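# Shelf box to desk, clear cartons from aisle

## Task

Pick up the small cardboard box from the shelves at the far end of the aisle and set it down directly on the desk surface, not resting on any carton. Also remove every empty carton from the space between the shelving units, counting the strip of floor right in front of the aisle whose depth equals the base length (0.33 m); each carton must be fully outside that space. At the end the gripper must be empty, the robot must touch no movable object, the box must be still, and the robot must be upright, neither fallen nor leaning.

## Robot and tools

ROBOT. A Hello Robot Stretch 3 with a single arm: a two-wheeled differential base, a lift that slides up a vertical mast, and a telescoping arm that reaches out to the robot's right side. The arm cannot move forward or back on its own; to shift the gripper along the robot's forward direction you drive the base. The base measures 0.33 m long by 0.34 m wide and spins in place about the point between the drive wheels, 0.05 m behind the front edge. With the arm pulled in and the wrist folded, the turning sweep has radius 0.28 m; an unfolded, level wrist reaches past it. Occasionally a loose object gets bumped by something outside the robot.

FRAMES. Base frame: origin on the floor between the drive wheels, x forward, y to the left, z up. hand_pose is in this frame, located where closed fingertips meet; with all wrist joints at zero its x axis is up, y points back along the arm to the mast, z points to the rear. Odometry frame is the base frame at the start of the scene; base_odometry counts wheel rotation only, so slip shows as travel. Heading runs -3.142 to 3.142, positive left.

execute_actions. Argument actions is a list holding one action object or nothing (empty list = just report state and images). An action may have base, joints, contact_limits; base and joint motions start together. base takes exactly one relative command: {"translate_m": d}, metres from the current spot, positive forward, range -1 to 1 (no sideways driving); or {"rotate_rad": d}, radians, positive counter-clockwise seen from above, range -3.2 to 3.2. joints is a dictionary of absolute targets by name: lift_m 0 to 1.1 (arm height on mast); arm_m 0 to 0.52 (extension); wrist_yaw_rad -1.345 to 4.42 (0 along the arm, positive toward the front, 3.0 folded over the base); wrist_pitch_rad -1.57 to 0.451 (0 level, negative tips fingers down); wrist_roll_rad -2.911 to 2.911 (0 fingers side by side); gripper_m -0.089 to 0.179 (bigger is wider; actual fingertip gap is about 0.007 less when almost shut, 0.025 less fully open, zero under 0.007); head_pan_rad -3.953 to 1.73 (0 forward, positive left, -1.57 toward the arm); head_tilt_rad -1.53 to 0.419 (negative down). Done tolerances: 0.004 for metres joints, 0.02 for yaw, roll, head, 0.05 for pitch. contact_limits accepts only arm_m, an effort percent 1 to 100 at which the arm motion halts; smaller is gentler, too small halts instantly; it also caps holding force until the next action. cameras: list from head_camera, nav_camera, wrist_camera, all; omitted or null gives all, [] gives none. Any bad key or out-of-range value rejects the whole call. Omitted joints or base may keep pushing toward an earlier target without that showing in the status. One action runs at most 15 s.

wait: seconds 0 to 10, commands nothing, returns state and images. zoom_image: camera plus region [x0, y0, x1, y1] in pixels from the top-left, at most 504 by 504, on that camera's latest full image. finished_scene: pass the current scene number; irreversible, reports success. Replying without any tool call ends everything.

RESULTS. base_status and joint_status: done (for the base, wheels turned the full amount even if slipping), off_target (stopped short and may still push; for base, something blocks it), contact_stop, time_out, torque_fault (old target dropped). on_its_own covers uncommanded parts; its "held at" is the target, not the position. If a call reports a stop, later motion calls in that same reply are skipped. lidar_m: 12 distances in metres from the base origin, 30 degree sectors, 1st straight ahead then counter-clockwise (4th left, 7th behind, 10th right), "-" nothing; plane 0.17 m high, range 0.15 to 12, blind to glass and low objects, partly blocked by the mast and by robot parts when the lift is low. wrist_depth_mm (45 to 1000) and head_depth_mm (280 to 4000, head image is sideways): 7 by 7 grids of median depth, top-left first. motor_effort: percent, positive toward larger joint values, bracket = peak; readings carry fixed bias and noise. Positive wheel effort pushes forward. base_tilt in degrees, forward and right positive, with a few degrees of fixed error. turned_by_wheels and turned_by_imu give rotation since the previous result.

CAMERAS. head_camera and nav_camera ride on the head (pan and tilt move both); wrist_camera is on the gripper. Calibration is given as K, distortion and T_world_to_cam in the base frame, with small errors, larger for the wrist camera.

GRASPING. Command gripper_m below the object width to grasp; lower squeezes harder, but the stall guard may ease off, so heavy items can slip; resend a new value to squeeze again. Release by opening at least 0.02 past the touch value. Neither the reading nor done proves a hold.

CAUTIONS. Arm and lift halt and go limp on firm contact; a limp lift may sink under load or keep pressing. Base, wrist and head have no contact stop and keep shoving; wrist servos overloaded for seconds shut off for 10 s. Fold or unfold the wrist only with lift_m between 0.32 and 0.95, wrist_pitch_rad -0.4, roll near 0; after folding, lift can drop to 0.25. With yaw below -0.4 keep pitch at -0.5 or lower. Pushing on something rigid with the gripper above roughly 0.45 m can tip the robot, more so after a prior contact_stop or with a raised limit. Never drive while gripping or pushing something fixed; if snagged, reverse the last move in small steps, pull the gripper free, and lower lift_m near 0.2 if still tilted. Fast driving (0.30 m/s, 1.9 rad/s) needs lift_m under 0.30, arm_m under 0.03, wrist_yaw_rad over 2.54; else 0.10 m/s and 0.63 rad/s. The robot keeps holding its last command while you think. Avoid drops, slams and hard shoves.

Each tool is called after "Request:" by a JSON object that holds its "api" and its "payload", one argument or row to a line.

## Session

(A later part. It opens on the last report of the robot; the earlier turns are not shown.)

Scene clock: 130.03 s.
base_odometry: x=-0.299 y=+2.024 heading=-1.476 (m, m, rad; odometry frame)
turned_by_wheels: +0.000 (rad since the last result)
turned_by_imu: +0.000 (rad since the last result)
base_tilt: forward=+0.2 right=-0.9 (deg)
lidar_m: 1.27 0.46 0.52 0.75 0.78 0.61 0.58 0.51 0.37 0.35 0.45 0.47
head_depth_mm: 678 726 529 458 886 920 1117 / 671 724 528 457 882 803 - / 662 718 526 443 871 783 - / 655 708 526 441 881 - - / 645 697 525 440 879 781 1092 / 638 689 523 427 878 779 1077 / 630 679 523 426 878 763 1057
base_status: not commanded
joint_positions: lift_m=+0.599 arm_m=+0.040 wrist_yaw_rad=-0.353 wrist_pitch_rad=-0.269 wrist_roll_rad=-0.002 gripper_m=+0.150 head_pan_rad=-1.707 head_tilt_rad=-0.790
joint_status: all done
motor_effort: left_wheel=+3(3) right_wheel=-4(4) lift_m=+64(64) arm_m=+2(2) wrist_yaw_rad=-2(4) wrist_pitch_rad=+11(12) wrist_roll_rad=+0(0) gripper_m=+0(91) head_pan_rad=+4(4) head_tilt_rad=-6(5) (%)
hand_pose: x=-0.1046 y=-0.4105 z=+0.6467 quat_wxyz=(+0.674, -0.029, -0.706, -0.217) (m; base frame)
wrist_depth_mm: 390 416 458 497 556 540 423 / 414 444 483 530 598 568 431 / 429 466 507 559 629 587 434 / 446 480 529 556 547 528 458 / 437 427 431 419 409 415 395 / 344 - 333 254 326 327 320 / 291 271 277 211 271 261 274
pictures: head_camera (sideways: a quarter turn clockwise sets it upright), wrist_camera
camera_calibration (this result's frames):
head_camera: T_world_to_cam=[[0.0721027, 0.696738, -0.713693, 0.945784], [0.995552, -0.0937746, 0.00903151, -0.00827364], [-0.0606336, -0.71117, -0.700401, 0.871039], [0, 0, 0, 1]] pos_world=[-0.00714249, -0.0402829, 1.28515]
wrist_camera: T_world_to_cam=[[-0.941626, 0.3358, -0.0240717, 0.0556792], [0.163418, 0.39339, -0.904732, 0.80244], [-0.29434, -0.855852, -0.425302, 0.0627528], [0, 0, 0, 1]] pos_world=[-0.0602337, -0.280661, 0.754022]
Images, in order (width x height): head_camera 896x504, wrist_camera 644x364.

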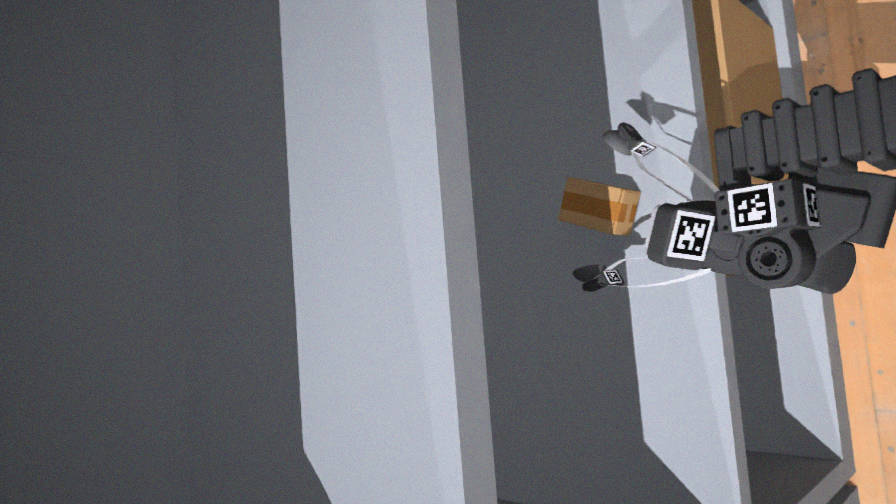

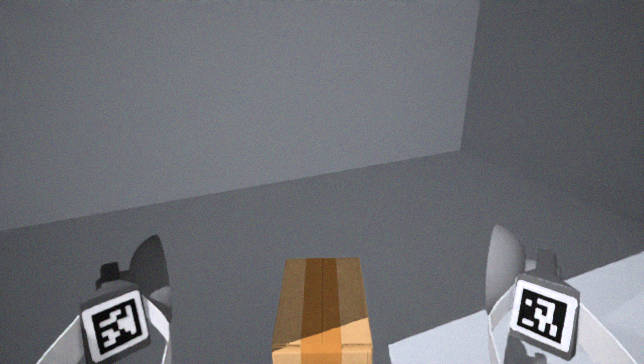

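Request:
{"api": "execute_actions", "payload": {
  "actions": [
    {"base":{"translate_m":-0.016},"joints":{"arm_m":0.085,"lift_m":0.51}}
  ],
  "cameras": ["wrist_camera"]
}}

Scene clock: 132.20 s.
base_odometry: x=-0.300 y=+2.040 heading=-1.476 (m, m, rad; odometry frame)
turned_by_wheels: +0.000 (rad since the last result)
turned_by_imu: +0.000 (rad since the last result)
base_tilt: forward=+0.2 right=-1.1 (deg)
lidar_m: 1.29 0.47 0.54 0.75 0.78 0.59 0.57 0.51 0.37 0.35 0.46 0.47
head_depth_mm: 678 726 529 459 885 922 1115 / 670 723 528 457 882 803 1097 / 662 717 527 443 882 783 - / 656 707 526 441 882 - 1074 / 647 699 526 441 880 782 1092 / 639 689 523 428 880 781 1075 / 630 680 523 425 877 763 1061
base_status: done
joint_positions: lift_m=+0.511 arm_m=+0.085 wrist_yaw_rad=-0.354 wrist_pitch_rad=-0.269 wrist_roll_rad=-0.002 gripper_m=+0.150 head_pan_rad=-1.707 head_tilt_rad=-0.790
joint_status: all done
motor_effort: left_wheel=+3(4) right_wheel=-4(10) lift_m=+24(58) arm_m=+3(4) wrist_yaw_rad=-1(1) wrist_pitch_rad=+11(11) wrist_roll_rad=+0(0) gripper_m=+0(1) head_pan_rad=+3(4) head_tilt_rad=-5(6) (%)
hand_pose: x=-0.1049 y=-0.4554 z=+0.5580 quat_wxyz=(+0.674, -0.029, -0.706, -0.217) (m; base frame)
wrist_depth_mm: 353 383 411 461 495 522 407 / 373 401 437 486 533 540 422 / 387 419 455 487 496 479 418 / 353 345 338 204 325 320 312 / 257 256 240 151 241 249 235 / 203 - 184 127 187 192 189 / 173 160 155 136 155 155 163
pictures: wrist_camera
camera_calibration (this result's frames):
wrist_camera: T_world_to_cam=[[-0.941345, 0.336587, -0.0240671, 0.0688277], [0.163604, 0.392852, -0.904931, 0.739818], [-0.295133, -0.85579, -0.424877, -0.013775], [0, 0, 0, 1]] pos_world=[-0.0603123, -0.325594, 0.665288]
Images, in order (width x height): wrist_camera 644x364.

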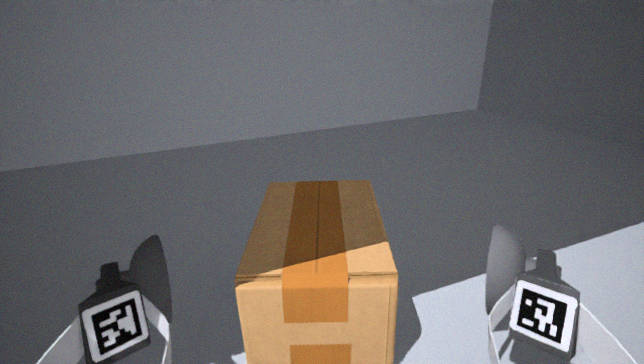

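Request:
{"api": "execute_actions", "payload": {
  "actions": [
    {"joints":{"arm_m":0.10,"gripper_m":0.11}}
  ],
  "cameras": []
}}

Request:
{"api": "execute_actions", "payload": {
  "actions": [
    {"joints":{"gripper_m":0.02}}
  ],
  "cameras": ["wrist_camera"]
}}

Request:
{"api": "execute_actions", "payload": {
  "actions": [
    {"joints":{"lift_m":0.58}}
  ],
  "cameras": ["wrist_camera"]
}}

Scene clock: 133.40 s.
base_odometry: x=-0.300 y=+2.040 heading=-1.476 (m, m, rad; odometry frame)
turned_by_wheels: +0.000 (rad since the last result)
turned_by_imu: +0.000 (rad since the last result)
base_tilt: forward=+0.2 right=-1.0 (deg)
lidar_m: 1.29 0.47 0.54 0.75 0.78 0.59 0.57 0.51 0.37 0.35 0.46 0.47
head_depth_mm: 679 727 529 458 884 922 1116 / 672 720 528 458 881 802 1104 / 663 716 526 442 883 785 1078 / 655 706 525 441 882 - 1076 / 646 698 525 440 881 782 1087 / 638 689 523 428 881 782 1074 / 632 679 523 426 876 762 1058
base_status: not commanded
joint_positions: lift_m=+0.511 arm_m=+0.100 wrist_yaw_rad=-0.354 wrist_pitch_rad=-0.269 wrist_roll_rad=-0.002 gripper_m=+0.110 head_pan_rad=-1.707 head_tilt_rad=-0.790
joint_status: all done
motor_effort: left_wheel=+3(3) right_wheel=-4(4) lift_m=+24(24) arm_m=+3(3) wrist_yaw_rad=-1(0) wrist_pitch_rad=+11(11) wrist_roll_rad=+0(0) gripper_m=+0(91) head_pan_rad=+4(4) head_tilt_rad=-5(6) (%)
hand_pose: x=-0.1049 y=-0.4704 z=+0.5580 quat_wxyz=(+0.674, -0.029, -0.706, -0.217) (m; base frame)
wrist_depth_mm: 347 368 401 444 486 518 412 / 354 393 416 469 517 530 412 / 377 406 438 470 488 475 417 / 356 345 337 330 326 317 312 / 259 254 250 151 230 238 234 / 205 201 158 120 124 197 189 / 168 164 154 117 121 154 159
pictures: none
No camera images: the call's "cameras" was empty. Leave "cameras" out to get every camera's image.

Scene clock: 134.80 s.
base_odometry: x=-0.300 y=+2.040 heading=-1.476 (m, m, rad; odometry frame)
turned_by_wheels: +0.000 (rad since the last result)
turned_by_imu: +0.000 (rad since the last result)
base_tilt: forward=+0.2 right=-1.1 (deg)
lidar_m: 1.29 0.47 0.54 0.75 0.78 0.59 0.57 0.51 0.37 0.35 0.46 0.47
head_depth_mm: 680 725 529 459 883 923 1116 / 672 723 528 457 880 801 1100 / 662 715 527 443 881 784 1082 / 655 707 526 442 881 - 1080 / 647 699 524 440 880 780 1089 / 639 690 523 427 879 781 1077 / 630 680 522 426 876 764 1062
base_status: not commanded
joint_positions: lift_m=+0.511 arm_m=+0.100 wrist_yaw_rad=-0.354 wrist_pitch_rad=-0.269 wrist_roll_rad=-0.002 gripper_m=+0.021 head_pan_rad=-1.707 head_tilt_rad=-0.790
joint_status: all done
motor_effort: left_wheel=+3(3) right_wheel=-4(4) lift_m=+24(24) arm_m=+3(3) wrist_yaw_rad=+0(1) wrist_pitch_rad=+11(11) wrist_roll_rad=+0(0) gripper_m=-17(98) head_pan_rad=+3(4) head_tilt_rad=-6(5) (%)
hand_pose: x=-0.1049 y=-0.4704 z=+0.5580 quat_wxyz=(+0.674, -0.030, -0.705, -0.217) (m; base frame)
wrist_depth_mm: 345 372 401 449 494 521 410 / 366 383 426 463 518 532 423 / 377 406 439 472 491 471 415 / 353 345 340 204 324 320 313 / 259 252 251 151 243 237 235 / 203 201 132 128 123 192 189 / 168 167 154 135 150 159 159
pictures: wrist_camera
camera_calibration (this result's frames):
wrist_camera: T_world_to_cam=[[-0.941233, 0.336899, -0.0240686, 0.0739572], [0.163718, 0.392747, -0.904957, 0.745705], [-0.295426, -0.855715, -0.424823, -0.0266375], [0, 0, 0, 1]] pos_world=[-0.060344, -0.340583, 0.665295]
Images, in order (width x height): wrist_camera 644x364.

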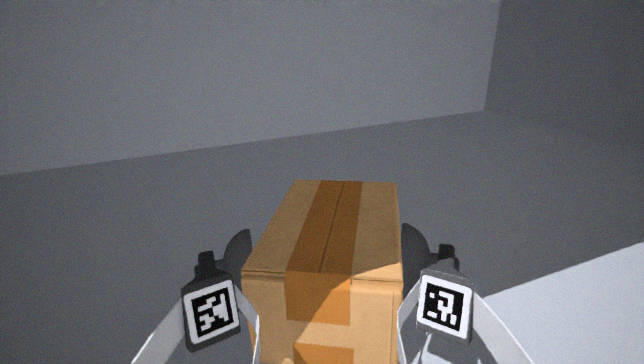

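Scene clock: 136.27 s.
base_odometry: x=-0.300 y=+2.040 heading=-1.476 (m, m, rad; odometry frame)
turned_by_wheels: +0.000 (rad since the last result)
turned_by_imu: +0.000 (rad since the last result)
base_tilt: forward=+0.2 right=-1.0 (deg)
lidar_m: 1.29 0.47 0.54 0.75 0.78 0.59 0.57 0.51 0.37 0.35 0.46 0.47
head_depth_mm: 680 727 529 458 885 923 1116 / 670 722 528 458 884 803 1105 / 663 717 526 442 840 - 1089 / 655 706 526 441 879 - 1077 / 647 698 525 441 880 781 1091 / 638 690 524 427 878 779 1076 / 631 681 522 426 876 765 1060
base_status: not commanded
joint_positions: lift_m=+0.579 arm_m=+0.100 wrist_yaw_rad=-0.354 wrist_pitch_rad=-0.274 wrist_roll_rad=-0.002 gripper_m=+0.021 head_pan_rad=-1.707 head_tilt_rad=-0.790
joint_status: all done
motor_effort: left_wheel=+3(3) right_wheel=-4(4) lift_m=+65(69) arm_m=+3(3) wrist_yaw_rad=-1(0) wrist_pitch_rad=+14(14) wrist_roll_rad=+0(0) gripper_m=-17(17) head_pan_rad=+3(4) head_tilt_rad=-5(6) (%)
hand_pose: x=-0.1048 y=-0.4700 z=+0.6255 quat_wxyz=(+0.673, -0.028, -0.706, -0.219) (m; base frame)
wrist_depth_mm: 345 371 405 443 488 505 410 / 361 391 421 464 517 528 419 / 379 409 448 494 554 554 429 / 389 428 465 499 488 484 425 / 392 388 382 152 362 361 357 / 309 304 132 128 124 290 287 / 254 253 233 134 229 244 239
pictures: wrist_camera
camera_calibration (this result's frames):
wrist_camera: T_world_to_cam=[[-0.941189, 0.337017, -0.0241211, 0.0756795], [0.165357, 0.397183, -0.90272, 0.807436], [-0.294651, -0.853619, -0.429553, 0.0064953], [0, 0, 0, 1]] pos_world=[-0.0603724, -0.340661, 0.733503]
Images, in order (width x height): wrist_camera 644x364.

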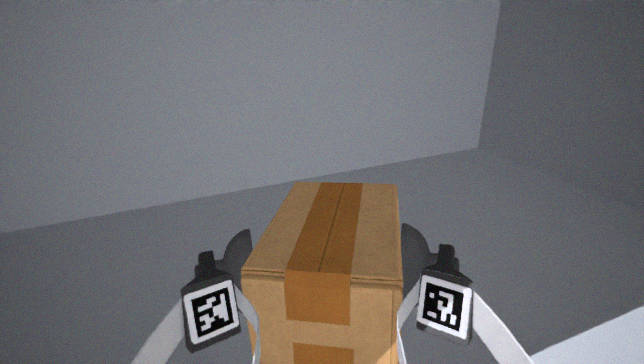

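Request:
{"api": "execute_actions", "payload": {
  "actions": [
    {"joints":{"arm_m":0.0,"gripper_m":0.015,"wrist_pitch_rad":-0.38,"head_pan_rad":0,"head_tilt_rad":-0.6}}
  ],
  "cameras": []
}}

Request:
{"api": "execute_actions", "payload": {
  "actions": [
    {"joints":{"wrist_yaw_rad":2.62},"base":{"rotate_rad":0.02}}
  ],
  "cameras": []
}}

Request:
{"api": "execute_actions", "payload": {
  "actions": [
    {"joints":{"lift_m":0.29},"base":{"translate_m":0.25}}
  ],
  "cameras": ["head_camera","wrist_camera"]
}}

Scene clock: 138.70 s.
base_odometry: x=-0.300 y=+2.040 heading=-1.476 (m, m, rad; odometry frame)
turned_by_wheels: +0.000 (rad since the last result)
turned_by_imu: +0.000 (rad since the last result)
base_tilt: forward=+0.3 right=-1.0 (deg)
lidar_m: 1.29 0.47 0.54 0.75 0.78 0.59 0.57 0.51 0.37 0.35 0.46 0.47
head_depth_mm: 1001 997 1266 1369 1048 1050 1130 / 3574 3807 3001 1426 1435 1323 1171 / 3601 - 3421 2317 1770 1435 1197 / 3595 3993 3365 2329 1774 1426 1198 / 3621 3904 3328 2316 1758 1425 1191 / 3477 1208 1337 1399 1597 1315 1163 / 1034 1112 937 931 877 878 896
base_status: not commanded
joint_positions: lift_m=+0.579 arm_m=+0.000 wrist_yaw_rad=-0.354 wrist_pitch_rad=-0.402 wrist_roll_rad=-0.002 gripper_m=+0.016 head_pan_rad=-0.007 head_tilt_rad=-0.606
joint_status: all done
motor_effort: left_wheel=+3(3) right_wheel=-4(4) lift_m=+65(65) arm_m=-4(4) wrist_yaw_rad=-1(0) wrist_pitch_rad=+13(13) wrist_roll_rad=+0(0) gripper_m=-18(51) head_pan_rad=+4(49) head_tilt_rad=+3(21) (%)
hand_pose: x=-0.1000 y=-0.3574 z=+0.5956 quat_wxyz=(+0.658, +0.018, -0.706, -0.261) (m; base frame)
wrist_depth_mm: 425 460 491 560 614 530 405 / 454 485 538 598 618 545 423 / 467 497 501 490 484 462 422 / 379 372 367 363 359 356 349 / 303 301 295 152 287 283 280 / 250 249 132 127 123 238 244 / 214 212 198 135 196 226 419
pictures: none
No camera images: the call's "cameras" was empty. Leave "cameras" out to get every camera's image.

Scene clock: 141.20 s.
base_odometry: x=-0.300 y=+2.040 heading=-1.456 (m, m, rad; odometry frame)
turned_by_wheels: +0.020 (rad since the last result)
turned_by_imu: +0.020 (rad since the last result)
base_tilt: forward=+0.2 right=-1.0 (deg)
lidar_m: 1.29 0.47 0.55 0.75 0.78 0.59 0.57 0.50 0.36 0.35 0.46 0.48
head_depth_mm: 1050 1064 1277 1368 1078 1073 1129 / 3566 3985 3196 1557 1595 1354 1185 / 3582 - 3384 2318 1774 1432 1196 / 3610 3901 3392 2308 1771 1423 1194 / 3585 - 3363 2301 1706 1422 1189 / 1077 1152 1323 1288 1502 1275 1147 / 1033 1122 869 895 839 851 830
base_status: done
joint_positions: lift_m=+0.579 arm_m=+0.000 wrist_yaw_rad=+2.618 wrist_pitch_rad=-0.402 wrist_roll_rad=-0.002 gripper_m=+0.016 head_pan_rad=-0.007 head_tilt_rad=-0.606
joint_status: all done
motor_effort: left_wheel=+1(1) right_wheel=-1(3) lift_m=+65(65) arm_m=-3(4) wrist_yaw_rad=+2(4) wrist_pitch_rad=+13(13) wrist_roll_rad=+0(0) gripper_m=-19(19) head_pan_rad=+4(4) head_tilt_rad=+3(3) (%)
hand_pose: x=+0.0919 y=+0.0508 z=+0.5956 quat_wxyz=(+0.316, +0.705, -0.042, +0.634) (m; base frame)
wrist_depth_mm: 637 697 819 666 463 567 651 / 664 709 834 712 522 604 730 / - - - 789 550 868 - / 775 839 - 728 597 767 - / 788 902 972 151 593 846 - / 819 928 132 127 123 902 906 / 839 847 798 135 753 812 802
pictures: none
No camera images: the call's "cameras" was empty. Leave "cameras" out to get every camera's image.

Scene clock: 145.03 s.
base_odometry: x=-0.272 y=+1.791 heading=-1.456 (m, m, rad; odometry frame)
turned_by_wheels: +0.000 (rad since the last result)
turned_by_imu: +0.000 (rad since the last result)
base_tilt: forward=+0.2 right=-1.0 (deg)
lidar_m: 1.04 0.41 0.30 0.54 0.78 0.84 0.82 0.50 0.44 0.34 0.35 0.53
head_depth_mm: 3323 3415 1061 1156 1078 1049 972 / 3347 3753 3381 2349 1665 1399 1186 / 3330 3736 3391 2340 1777 1432 1201 / 3398 3605 3402 2307 1762 1426 1202 / 3328 3772 3330 2313 1763 1424 1193 / 3400 3684 2784 1211 1379 1354 1147 / 822 915 867 1114 830 827 888
base_status: done
joint_positions: lift_m=+0.291 arm_m=+0.000 wrist_yaw_rad=+2.618 wrist_pitch_rad=-0.403 wrist_roll_rad=-0.002 gripper_m=+0.016 head_pan_rad=-0.007 head_tilt_rad=-0.605
joint_status: all done
motor_effort: left_wheel=+1(5) right_wheel=-1(7) lift_m=+25(60) arm_m=-4(4) wrist_yaw_rad=+1(3) wrist_pitch_rad=+13(13) wrist_roll_rad=+0(0) gripper_m=-18(18) head_pan_rad=+4(3) head_tilt_rad=+3(3) (%)
hand_pose: x=+0.0918 y=+0.0508 z=+0.3067 quat_wxyz=(+0.316, +0.705, -0.042, +0.634) (m; base frame)
wrist_depth_mm: 975 737 332 629 589 574 823 / 956 - 372 407 477 577 872 / 727 937 447 439 530 644 872 / 715 821 573 421 587 729 828 / 702 695 650 152 590 676 653 / 600 586 132 128 123 557 555 / 512 503 467 135 458 476 480
pictures: head_camera (sideways: a quarter turn clockwise sets it upright), wrist_camera
camera_calibration (this result's frames):
head_camera: T_world_to_cam=[[-0.55671, -0.019257, -0.830484, 1.10186], [-0.036196, 0.999344, 0.00109127, 0.00835615], [0.829918, 0.0306677, -0.557042, 0.679121], [0, 0, 0, 1]] pos_world=[0.0501013, -0.0079593, 1.29336]
wrist_camera: T_world_to_cam=[[0.869362, -0.493532, -0.0252183, -0.0462103], [-0.286045, -0.460945, -0.840064, 0.346087], [0.402975, 0.737533, -0.5419, 0.261561], [0, 0, 0, 1]] pos_world=[0.0337672, -0.0561892, 0.43131]
Images, in order (width x height): head_camera 896x504, wrist_camera 644x364.

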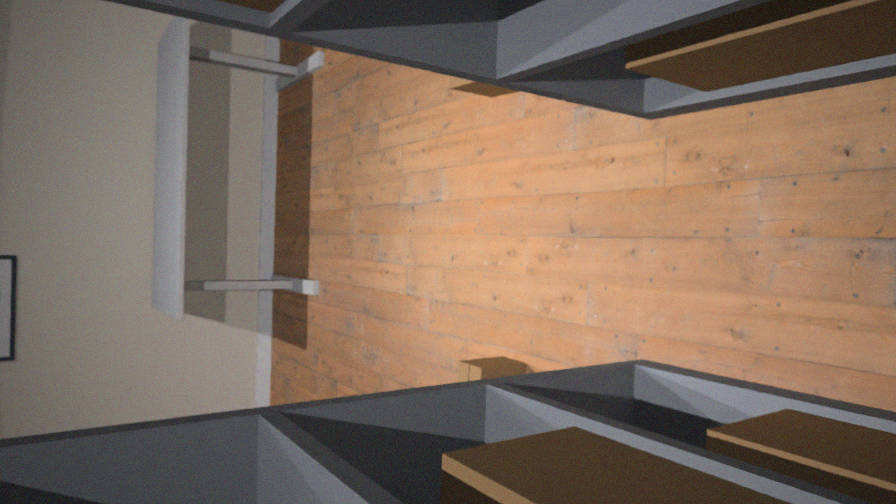

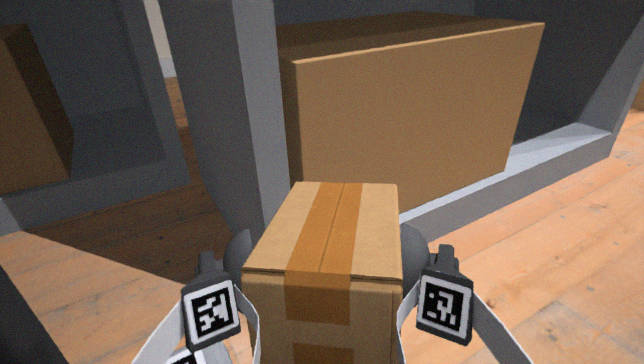

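Request:
{"api": "execute_actions", "payload": {
  "actions": [
    {"base":{"translate_m":1.0}}
  ],
  "cameras": []
}}

Request:
{"api": "execute_actions", "payload": {
  "actions": [
    {"base":{"translate_m":1.0}}
  ],
  "cameras": []
}}

Request:
{"api": "execute_actions", "payload": {
  "actions": [
    {"base":{"translate_m":0.75}}
  ],
  "cameras": []
}}

Request:
{"api": "execute_actions", "payload": {
  "actions": [
    {"base":{"rotate_rad":1.58},"joints":{"lift_m":0.80,"head_pan_rad":-1.57,"head_tilt_rad":-0.8}}
  ],
  "cameras": ["head_camera"]
}}

Scene clock: 150.57 s.
base_odometry: x=-0.157 y=+0.798 heading=-1.456 (m, m, rad; odometry frame)
turned_by_wheels: +0.000 (rad since the last result)
turned_by_imu: +0.002 (rad since the last result)
base_tilt: forward=+0.3 right=-1.1 (deg)
lidar_m: 2.49 0.60 0.69 0.26 0.50 0.46 1.38 0.52 0.40 0.35 0.68 0.74
head_depth_mm: 2482 2615 2982 2356 1783 1442 1204 / 2470 2627 3027 2330 1781 1440 1201 / 2464 2642 3009 2333 1766 1434 1198 / 2486 2687 3034 2310 1762 1430 1193 / 2504 2711 2978 2317 1757 1418 1196 / 2502 2799 3031 2307 1757 1422 1193 / 2518 2768 3049 2308 1745 1424 1076
base_status: done
joint_positions: lift_m=+0.291 arm_m=+0.000 wrist_yaw_rad=+2.619 wrist_pitch_rad=-0.403 wrist_roll_rad=-0.002 gripper_m=+0.016 head_pan_rad=-0.007 head_tilt_rad=-0.605
joint_status: not commanded
motor_effort: left_wheel=+1(8) right_wheel=-1(8) lift_m=+25(25) arm_m=-4(4) wrist_yaw_rad=+1(2) wrist_pitch_rad=+13(13) wrist_roll_rad=+0(0) gripper_m=-18(18) head_pan_rad=+4(3) head_tilt_rad=+3(2) (%)
hand_pose: x=+0.0917 y=+0.0508 z=+0.3066 quat_wxyz=(+0.316, +0.705, -0.042, +0.634) (m; base frame)
wrist_depth_mm: 583 - - - - - - / 618 283 - - - - - / 659 308 - - 714 - - / 698 339 866 874 722 820 806 / 581 534 693 152 676 661 653 / 489 459 132 127 123 553 555 / 423 420 462 135 456 476 470
pictures: none
No camera images: the call's "cameras" was empty. Leave "cameras" out to get every camera's image.

Scene clock: 155.67 s.
base_odometry: x=-0.043 y=-0.195 heading=-1.456 (m, m, rad; odometry frame)
turned_by_wheels: +0.000 (rad since the last result)
turned_by_imu: +0.002 (rad since the last result)
base_tilt: forward=+0.2 right=-1.0 (deg)
lidar_m: 1.49 2.03 1.87 1.80 0.56 0.52 1.38 0.73 0.61 1.94 2.02 1.79
head_depth_mm: 1602 1777 1497 2214 1773 1438 1203 / 1602 1804 1487 2212 1780 1436 1199 / 1616 1798 1479 2226 1782 1433 1197 / 1621 1800 1481 2228 1767 1431 1196 / 1622 1821 1468 2188 1753 1422 1192 / 1633 1819 1676 2214 1753 1420 1195 / 1639 1832 2062 2214 1754 1413 1190
base_status: done
joint_positions: lift_m=+0.291 arm_m=+0.000 wrist_yaw_rad=+2.619 wrist_pitch_rad=-0.403 wrist_roll_rad=-0.002 gripper_m=+0.016 head_pan_rad=-0.007 head_tilt_rad=-0.605
joint_status: not commanded
motor_effort: left_wheel=+1(8) right_wheel=+0(8) lift_m=+25(25) arm_m=-4(4) wrist_yaw_rad=+1(2) wrist_pitch_rad=+13(13) wrist_roll_rad=+0(0) gripper_m=-18(18) head_pan_rad=+4(3) head_tilt_rad=+3(2) (%)
hand_pose: x=+0.0917 y=+0.0508 z=+0.3066 quat_wxyz=(+0.316, +0.705, -0.042, +0.634) (m; base frame)
wrist_depth_mm: - - - - - - - / - - - - - - - / - - - - - - - / 874 860 876 850 849 825 821 / 696 706 700 152 663 677 659 / 600 588 132 128 123 549 549 / 500 494 467 135 460 476 465
pictures: none
No camera images: the call's "cameras" was empty. Leave "cameras" out to get every camera's image.

Scene clock: 159.93 s.
base_odometry: x=+0.043 y=-0.941 heading=-1.456 (m, m, rad; odometry frame)
turned_by_wheels: +0.000 (rad since the last result)
turned_by_imu: +0.001 (rad since the last result)
base_tilt: forward=+0.3 right=-0.9 (deg)
lidar_m: 0.75 0.75 1.73 1.79 1.87 1.19 1.72 1.19 2.02 1.95 1.24 1.23
head_depth_mm: 964 1073 1213 1031 785 653 1203 / 970 1078 1208 1029 780 650 1200 / 975 1085 1222 1022 781 647 1197 / 977 1084 1228 1018 778 645 1194 / 980 1089 1229 1014 776 645 1192 / 982 1096 1225 1012 774 643 1187 / 986 1102 1250 1345 771 661 1192
base_status: done
joint_positions: lift_m=+0.291 arm_m=+0.000 wrist_yaw_rad=+2.619 wrist_pitch_rad=-0.403 wrist_roll_rad=-0.002 gripper_m=+0.016 head_pan_rad=-0.007 head_tilt_rad=-0.605
joint_status: not commanded
motor_effort: left_wheel=+0(8) right_wheel=+0(8) lift_m=+25(25) arm_m=-4(4) wrist_yaw_rad=+2(2) wrist_pitch_rad=+13(13) wrist_roll_rad=+0(0) gripper_m=-18(18) head_pan_rad=+4(3) head_tilt_rad=+2(3) (%)
hand_pose: x=+0.0917 y=+0.0508 z=+0.3066 quat_wxyz=(+0.316, +0.705, -0.042, +0.634) (m; base frame)
wrist_depth_mm: - - - - - - - / - - - - - - 625 / - - - - - - 679 / 904 901 876 870 845 823 713 / 709 699 700 151 608 619 666 / 586 567 132 127 124 549 555 / 501 501 465 135 460 480 476
pictures: none
No camera images: the call's "cameras" was empty. Leave "cameras" out to get every camera's image.

Scene clock: 165.40 s.
base_odometry: x=+0.043 y=-0.941 heading=+0.124 (m, m, rad; odometry frame)
turned_by_wheels: +1.580 (rad since the last result)
turned_by_imu: +1.573 (rad since the last result)
base_tilt: forward=+0.3 right=-1.0 (deg)
lidar_m: 1.79 1.87 1.20 1.72 1.78 2.01 1.95 1.24 1.24 0.75 0.76 1.74
head_depth_mm: 992 1136 1022 803 681 - - / 998 1144 1020 803 695 - 1090 / 1003 1150 1016 801 697 - 1092 / 1009 1155 1015 802 695 - - / 1014 1173 1015 799 695 1270 1141 / 1020 1172 1010 798 693 1286 1117 / 1029 1183 1334 797 693 1280 1113
base_status: done
joint_positions: lift_m=+0.799 arm_m=+0.000 wrist_yaw_rad=+2.619 wrist_pitch_rad=-0.403 wrist_roll_rad=-0.002 gripper_m=+0.016 head_pan_rad=-1.563 head_tilt_rad=-0.790
joint_status: all done
motor_effort: left_wheel=-2(8) right_wheel=+4(11) lift_m=+65(69) arm_m=-4(4) wrist_yaw_rad=+1(2) wrist_pitch_rad=+13(13) wrist_roll_rad=+0(0) gripper_m=-19(19) head_pan_rad=-4(48) head_tilt_rad=-5(25) (%)
hand_pose: x=+0.0917 y=+0.0508 z=+0.8153 quat_wxyz=(+0.316, +0.705, -0.042, +0.633) (m; base frame)
wrist_depth_mm: - - - - - - - / - - - - - - - / - - - - - - - / - - - - - - - / - - - 152 - - - / - - 132 128 123 - - / - - - 135 993 - -
pictures: head_camera (sideways: a quarter turn clockwise sets it upright)
camera_calibration (this result's frames):
head_camera: T_world_to_cam=[[-0.0286356, 0.700038, -0.713531, 0.946188], [0.998705, 0.0500684, 0.00904124, -0.00830553], [0.0420546, -0.712348, -0.700565, 0.870626], [0, 0, 0, 1]] pos_world=[-0.00122434, -0.0417625, 1.28514]
Images, in order (width x height): head_camera 896x504.

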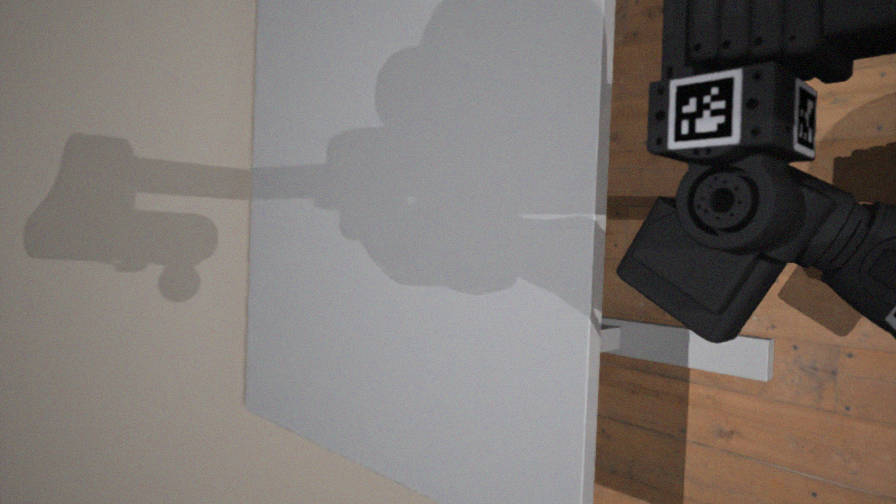

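Request:
{"api": "execute_actions", "payload": {
  "actions": [
    {"joints":{"lift_m":0.77,"wrist_yaw_rad":0,"wrist_pitch_rad":-0.25,"arm_m":0.18}}
  ],
  "cameras": ["wrist_camera"]
}}

Scene clock: 168.17 s.
base_odometry: x=+0.043 y=-0.941 heading=+0.124 (m, m, rad; odometry frame)
turned_by_wheels: +0.000 (rad since the last result)
turned_by_imu: +0.000 (rad since the last result)
base_tilt: forward=+0.2 right=-1.1 (deg)
lidar_m: 1.79 1.88 1.20 1.71 1.78 2.01 1.95 1.24 1.23 0.75 0.76 1.74
head_depth_mm: 993 1138 1022 804 697 - - / 998 1143 1020 854 - 1289 1118 / 1002 1148 1017 - 1408 1289 1119 / 1011 1161 1015 776 705 1286 1116 / 1016 1170 1012 801 695 1278 1114 / 1021 1175 1011 796 695 1277 1117 / 1028 1180 1335 797 691 1284 1114
base_status: not commanded
joint_positions: lift_m=+0.771 arm_m=+0.180 wrist_yaw_rad=+0.002 wrist_pitch_rad=-0.277 wrist_roll_rad=-0.002 gripper_m=+0.016 head_pan_rad=-1.563 head_tilt_rad=-0.790
joint_status: all done
motor_effort: left_wheel=-2(2) right_wheel=+4(4) lift_m=+25(61) arm_m=+3(4) wrist_yaw_rad=-2(4) wrist_pitch_rad=+15(16) wrist_roll_rad=+0(0) gripper_m=-18(18) head_pan_rad=-4(4) head_tilt_rad=-6(5) (%)
hand_pose: x=-0.0210 y=-0.5646 z=+0.8160 quat_wxyz=(+0.701, +0.099, -0.699, -0.097) (m; base frame)
wrist_depth_mm: 733 732 713 726 709 712 701 / 769 783 780 772 754 760 755 / 850 802 793 783 739 721 707 / 878 534 523 505 497 481 476 / 400 389 388 151 371 363 362 / 313 312 132 128 123 295 292 / 261 258 238 134 233 245 244
pictures: wrist_camera
camera_calibration (this result's frames):
wrist_camera: T_world_to_cam=[[-0.999634, -0.012189, -0.0241443, -0.00737543], [0.0164978, 0.432593, -0.901438, 1.01898], [0.0214323, -0.901507, -0.432233, 0.014001], [0, 0, 0, 1]] pos_world=[-0.0244837, -0.428272, 0.924423]
Images, in order (width x height): wrist_camera 644x364.

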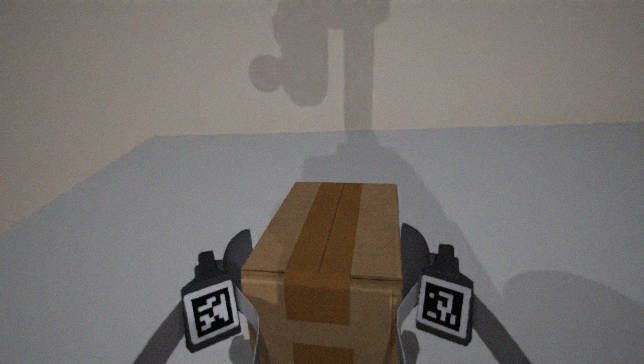

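Request:
{"api": "execute_actions", "payload": {
  "actions": [
    {"joints":{"lift_m":0.703}}
  ],
  "cameras": []
}}

Scene clock: 169.83 s.
base_odometry: x=+0.043 y=-0.941 heading=+0.124 (m, m, rad; odometry frame)
turned_by_wheels: +0.000 (rad since the last result)
turned_by_imu: +0.000 (rad since the last result)
base_tilt: forward=+0.3 right=-0.9 (deg)
lidar_m: 1.79 1.87 1.19 1.72 1.77 2.01 1.95 1.24 1.23 0.75 0.76 1.74
head_depth_mm: 992 1137 1020 805 679 1318 - / 995 1146 1020 804 - 1290 1121 / 1006 1151 1015 827 - 1293 1122 / 1009 1162 1012 798 694 1287 1116 / 1017 1166 1015 799 695 1277 1119 / 1022 1179 1011 796 695 1279 1117 / 1027 1182 1331 796 693 1281 1114
base_status: not commanded
joint_positions: lift_m=+0.704 arm_m=+0.180 wrist_yaw_rad=+0.002 wrist_pitch_rad=-0.277 wrist_roll_rad=-0.002 gripper_m=+0.016 head_pan_rad=-1.563 head_tilt_rad=-0.790
joint_status: all done
motor_effort: left_wheel=-2(2) right_wheel=+4(5) lift_m=+25(26) arm_m=+3(3) wrist_yaw_rad=-2(1) wrist_pitch_rad=+15(15) wrist_roll_rad=+0(0) gripper_m=-18(18) head_pan_rad=-4(4) head_tilt_rad=-6(5) (%)
hand_pose: x=-0.0210 y=-0.5646 z=+0.7491 quat_wxyz=(+0.701, +0.099, -0.699, -0.097) (m; base frame)
wrist_depth_mm: 734 729 726 723 712 718 702 / 772 787 774 773 758 754 731 / 811 551 528 521 501 484 456 / 357 351 346 338 331 322 319 / 265 260 259 152 248 244 240 / 208 204 132 128 123 197 196 / 174 172 159 134 155 164 163
pictures: none
No camera images: the call's "cameras" was empty. Leave "cameras" out to get every camera's image.

Request:
{"api": "execute_actions", "payload": {
  "actions": [
    {"joints":{"lift_m":0.697}}
  ],
  "cameras": []
}}

Request:
{"api": "execute_actions", "payload": {
  "actions": [
    {"joints":{"gripper_m":0.12}}
  ],
  "cameras": []
}}

Request:
{"api": "execute_actions", "payload": {
  "actions": [
    {"joints":{"arm_m":0.08,"lift_m":0.76,"head_pan_rad":1.0,"head_tilt_rad":-0.5}}
  ]
}}

Scene clock: 170.70 s.
base_odometry: x=+0.043 y=-0.941 heading=+0.124 (m, m, rad; odometry frame)
turned_by_wheels: +0.000 (rad since the last result)
turned_by_imu: +0.000 (rad since the last result)
base_tilt: forward=+0.2 right=-1.1 (deg)
lidar_m: 1.80 1.88 1.19 1.72 1.78 2.01 1.95 1.24 1.23 0.75 0.76 1.74
head_depth_mm: 990 1135 1022 804 681 1321 - / 998 1144 1018 803 - 1286 1124 / 1003 1150 1017 828 - 1289 1117 / 1010 1160 1016 826 695 1289 1120 / 1013 1170 1014 800 695 1277 1120 / 1022 1176 1012 799 694 1286 1118 / 1030 1183 1334 798 692 1279 1114
base_status: not commanded
joint_positions: lift_m=+0.698 arm_m=+0.180 wrist_yaw_rad=+0.002 wrist_pitch_rad=-0.268 wrist_roll_rad=-0.002 gripper_m=+0.016 head_pan_rad=-1.563 head_tilt_rad=-0.790
joint_status: all done
motor_effort: left_wheel=-2(2) right_wheel=+4(4) lift_m=+23(24) arm_m=+3(3) wrist_yaw_rad=-2(2) wrist_pitch_rad=+10(15) wrist_roll_rad=+0(0) gripper_m=-18(18) head_pan_rad=-4(4) head_tilt_rad=-5(6) (%)
hand_pose: x=-0.0210 y=-0.5654 z=+0.7452 quat_wxyz=(+0.702, +0.096, -0.700, -0.094) (m; base frame)
wrist_depth_mm: 737 732 728 713 708 700 711 / 768 768 748 754 754 735 732 / 838 547 531 517 489 474 469 / 359 346 341 205 327 316 313 / 258 254 251 150 244 239 235 / 204 201 132 128 123 192 189 / 169 167 154 135 151 159 157
pictures: none
No camera images: the call's "cameras" was empty. Leave "cameras" out to get every camera's image.

Scene clock: 172.23 s.
base_odometry: x=+0.043 y=-0.941 heading=+0.124 (m, m, rad; odometry frame)
turned_by_wheels: +0.000 (rad since the last result)
turned_by_imu: +0.000 (rad since the last result)
base_tilt: forward=+0.3 right=-1.1 (deg)
lidar_m: 1.80 1.87 1.19 1.72 1.78 2.01 1.95 1.24 1.24 0.76 0.76 1.74
head_depth_mm: 992 1133 1019 805 681 1319 - / 997 1140 1020 801 - 1294 1122 / 1002 1154 1018 827 - 1286 1120 / 1009 1162 1015 825 696 1291 1117 / 1012 1167 1013 799 694 1280 1117 / 1021 1179 1011 797 693 1284 1117 / 1025 1179 1334 797 693 1282 1114
base_status: not commanded
joint_positions: lift_m=+0.698 arm_m=+0.180 wrist_yaw_rad=+0.002 wrist_pitch_rad=-0.269 wrist_roll_rad=-0.002 gripper_m=+0.120 head_pan_rad=-1.563 head_tilt_rad=-0.790
joint_status: all done
motor_effort: left_wheel=-2(2) right_wheel=+4(4) lift_m=+24(24) arm_m=+3(3) wrist_yaw_rad=-2(1) wrist_pitch_rad=+11(11) wrist_roll_rad=+0(0) gripper_m=+1(89) head_pan_rad=-4(4) head_tilt_rad=-5(5) (%)
hand_pose: x=-0.0211 y=-0.5654 z=+0.7450 quat_wxyz=(+0.702, +0.096, -0.700, -0.094) (m; base frame)
wrist_depth_mm: 721 728 709 701 720 724 721 / 770 777 775 755 760 747 762 / 831 540 525 500 489 476 464 / 354 349 339 205 324 317 312 / 257 256 251 152 229 242 236 / 204 207 187 129 154 - 189 / 167 160 159 137 151 154 158
pictures: none
No camera images: the call's "cameras" was empty. Leave "cameras" out to get every camera's image.

Scene clock: 174.20 s.
base_odometry: x=+0.043 y=-0.941 heading=+0.124 (m, m, rad; odometry frame)
turned_by_wheels: +0.000 (rad since the last result)
turned_by_imu: +0.000 (rad since the last result)
base_tilt: forward=+0.2 right=-1.0 (deg)
lidar_m: 1.79 1.87 1.19 1.72 1.78 2.01 1.95 1.24 1.23 0.76 0.76 1.74
head_depth_mm: 1988 2110 2222 2366 1984 1553 1268 / 2253 2411 2555 2623 1984 1545 1268 / 2587 2793 3021 2749 1985 1541 1259 / 3019 3295 3509 2757 1966 1537 1255 / 3312 3578 3779 2575 1955 1524 1253 / 1482 1616 1751 1944 1958 1522 1252 / 1402 1524 1653 1840 1937 1520 1251
base_status: not commanded
joint_positions: lift_m=+0.759 arm_m=+0.080 wrist_yaw_rad=+0.001 wrist_pitch_rad=-0.268 wrist_roll_rad=-0.002 gripper_m=+0.120 head_pan_rad=+0.993 head_tilt_rad=-0.507
joint_status: all done
motor_effort: left_wheel=-2(2) right_wheel=+4(4) lift_m=+64(68) arm_m=-4(5) wrist_yaw_rad=-1(1) wrist_pitch_rad=+11(11) wrist_roll_rad=+0(0) gripper_m=+0(0) head_pan_rad=+4(46) head_tilt_rad=+4(28) (%)
hand_pose: x=-0.0213 y=-0.4659 z=+0.8069 quat_wxyz=(+0.702, +0.095, -0.700, -0.094) (m; base frame)
wrist_depth_mm: 843 821 823 798 813 814 796 / 879 869 853 860 868 860 853 / 949 929 776 775 732 710 706 / 979 510 504 490 482 472 466 / 382 377 371 270 361 356 350 / 303 306 295 253 286 - 281 / 248 237 244 240 240 230 235
pictures: head_camera (sideways: a quarter turn clockwise sets it upright), nav_camera (sideways: a quarter turn counterclockwise sets it upright), wrist_camera
camera_calibration (this result's frames):
head_camera: T_world_to_cam=[[-0.239144, -0.408965, -0.880657, 1.16535], [-0.860305, 0.50977, -0.00311249, 0.0188562], [0.450205, 0.75689, -0.473744, 0.573058], [0, 0, 0, 1]] pos_world=[0.0369146, 0.0332327, 1.29781]
nav_camera: T_world_to_cam=[[0.307825, 0.384421, 0.870324, -1.0914], [0.800892, -0.59851, -0.0189062, 0.0659512], [0.51363, 0.702856, -0.492116, 0.592693], [0, 0, 0, 1]] pos_world=[-0.0212857, 0.0424509, 1.24279]
wrist_camera: T_world_to_cam=[[-0.999646, -0.0113503, -0.0240549, -0.00632387], [0.0169579, 0.424768, -0.905143, 0.967397], [0.0204914, -0.905231, -0.424426, 0.0910433], [0, 0, 0, 1]] pos_world=[-0.0245923, -0.328576, 0.914122]
Images, in order (width x height): head_camera 896x504, nav_camera 672x504, wrist_camera 644x364.

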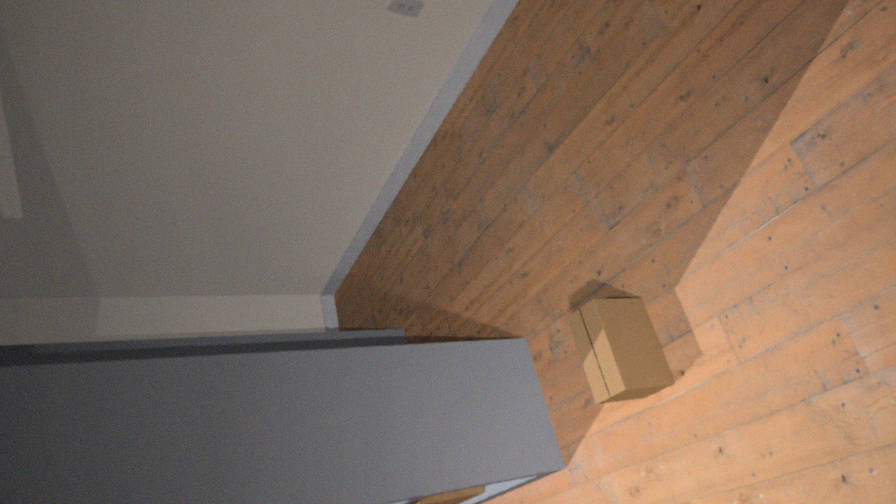

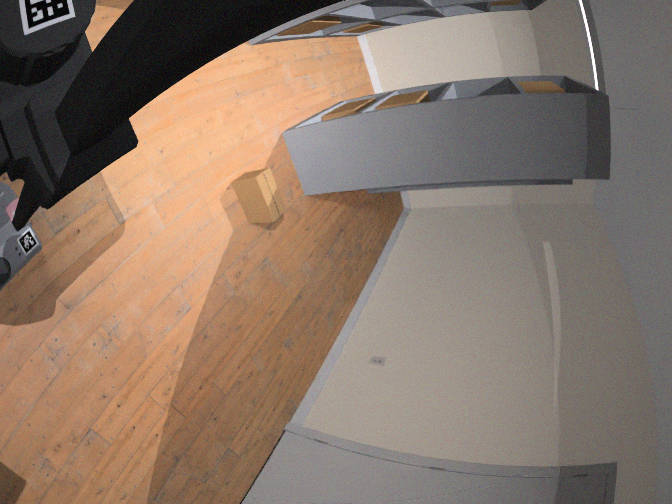

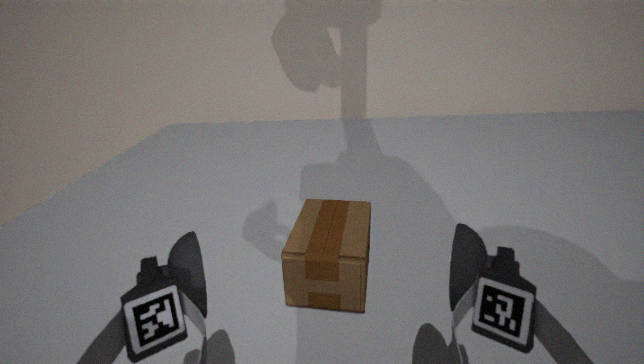

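Request:
{"api": "finished_scene", "payload": {
  "scene": 2
}}

The scene is finished: the task was done.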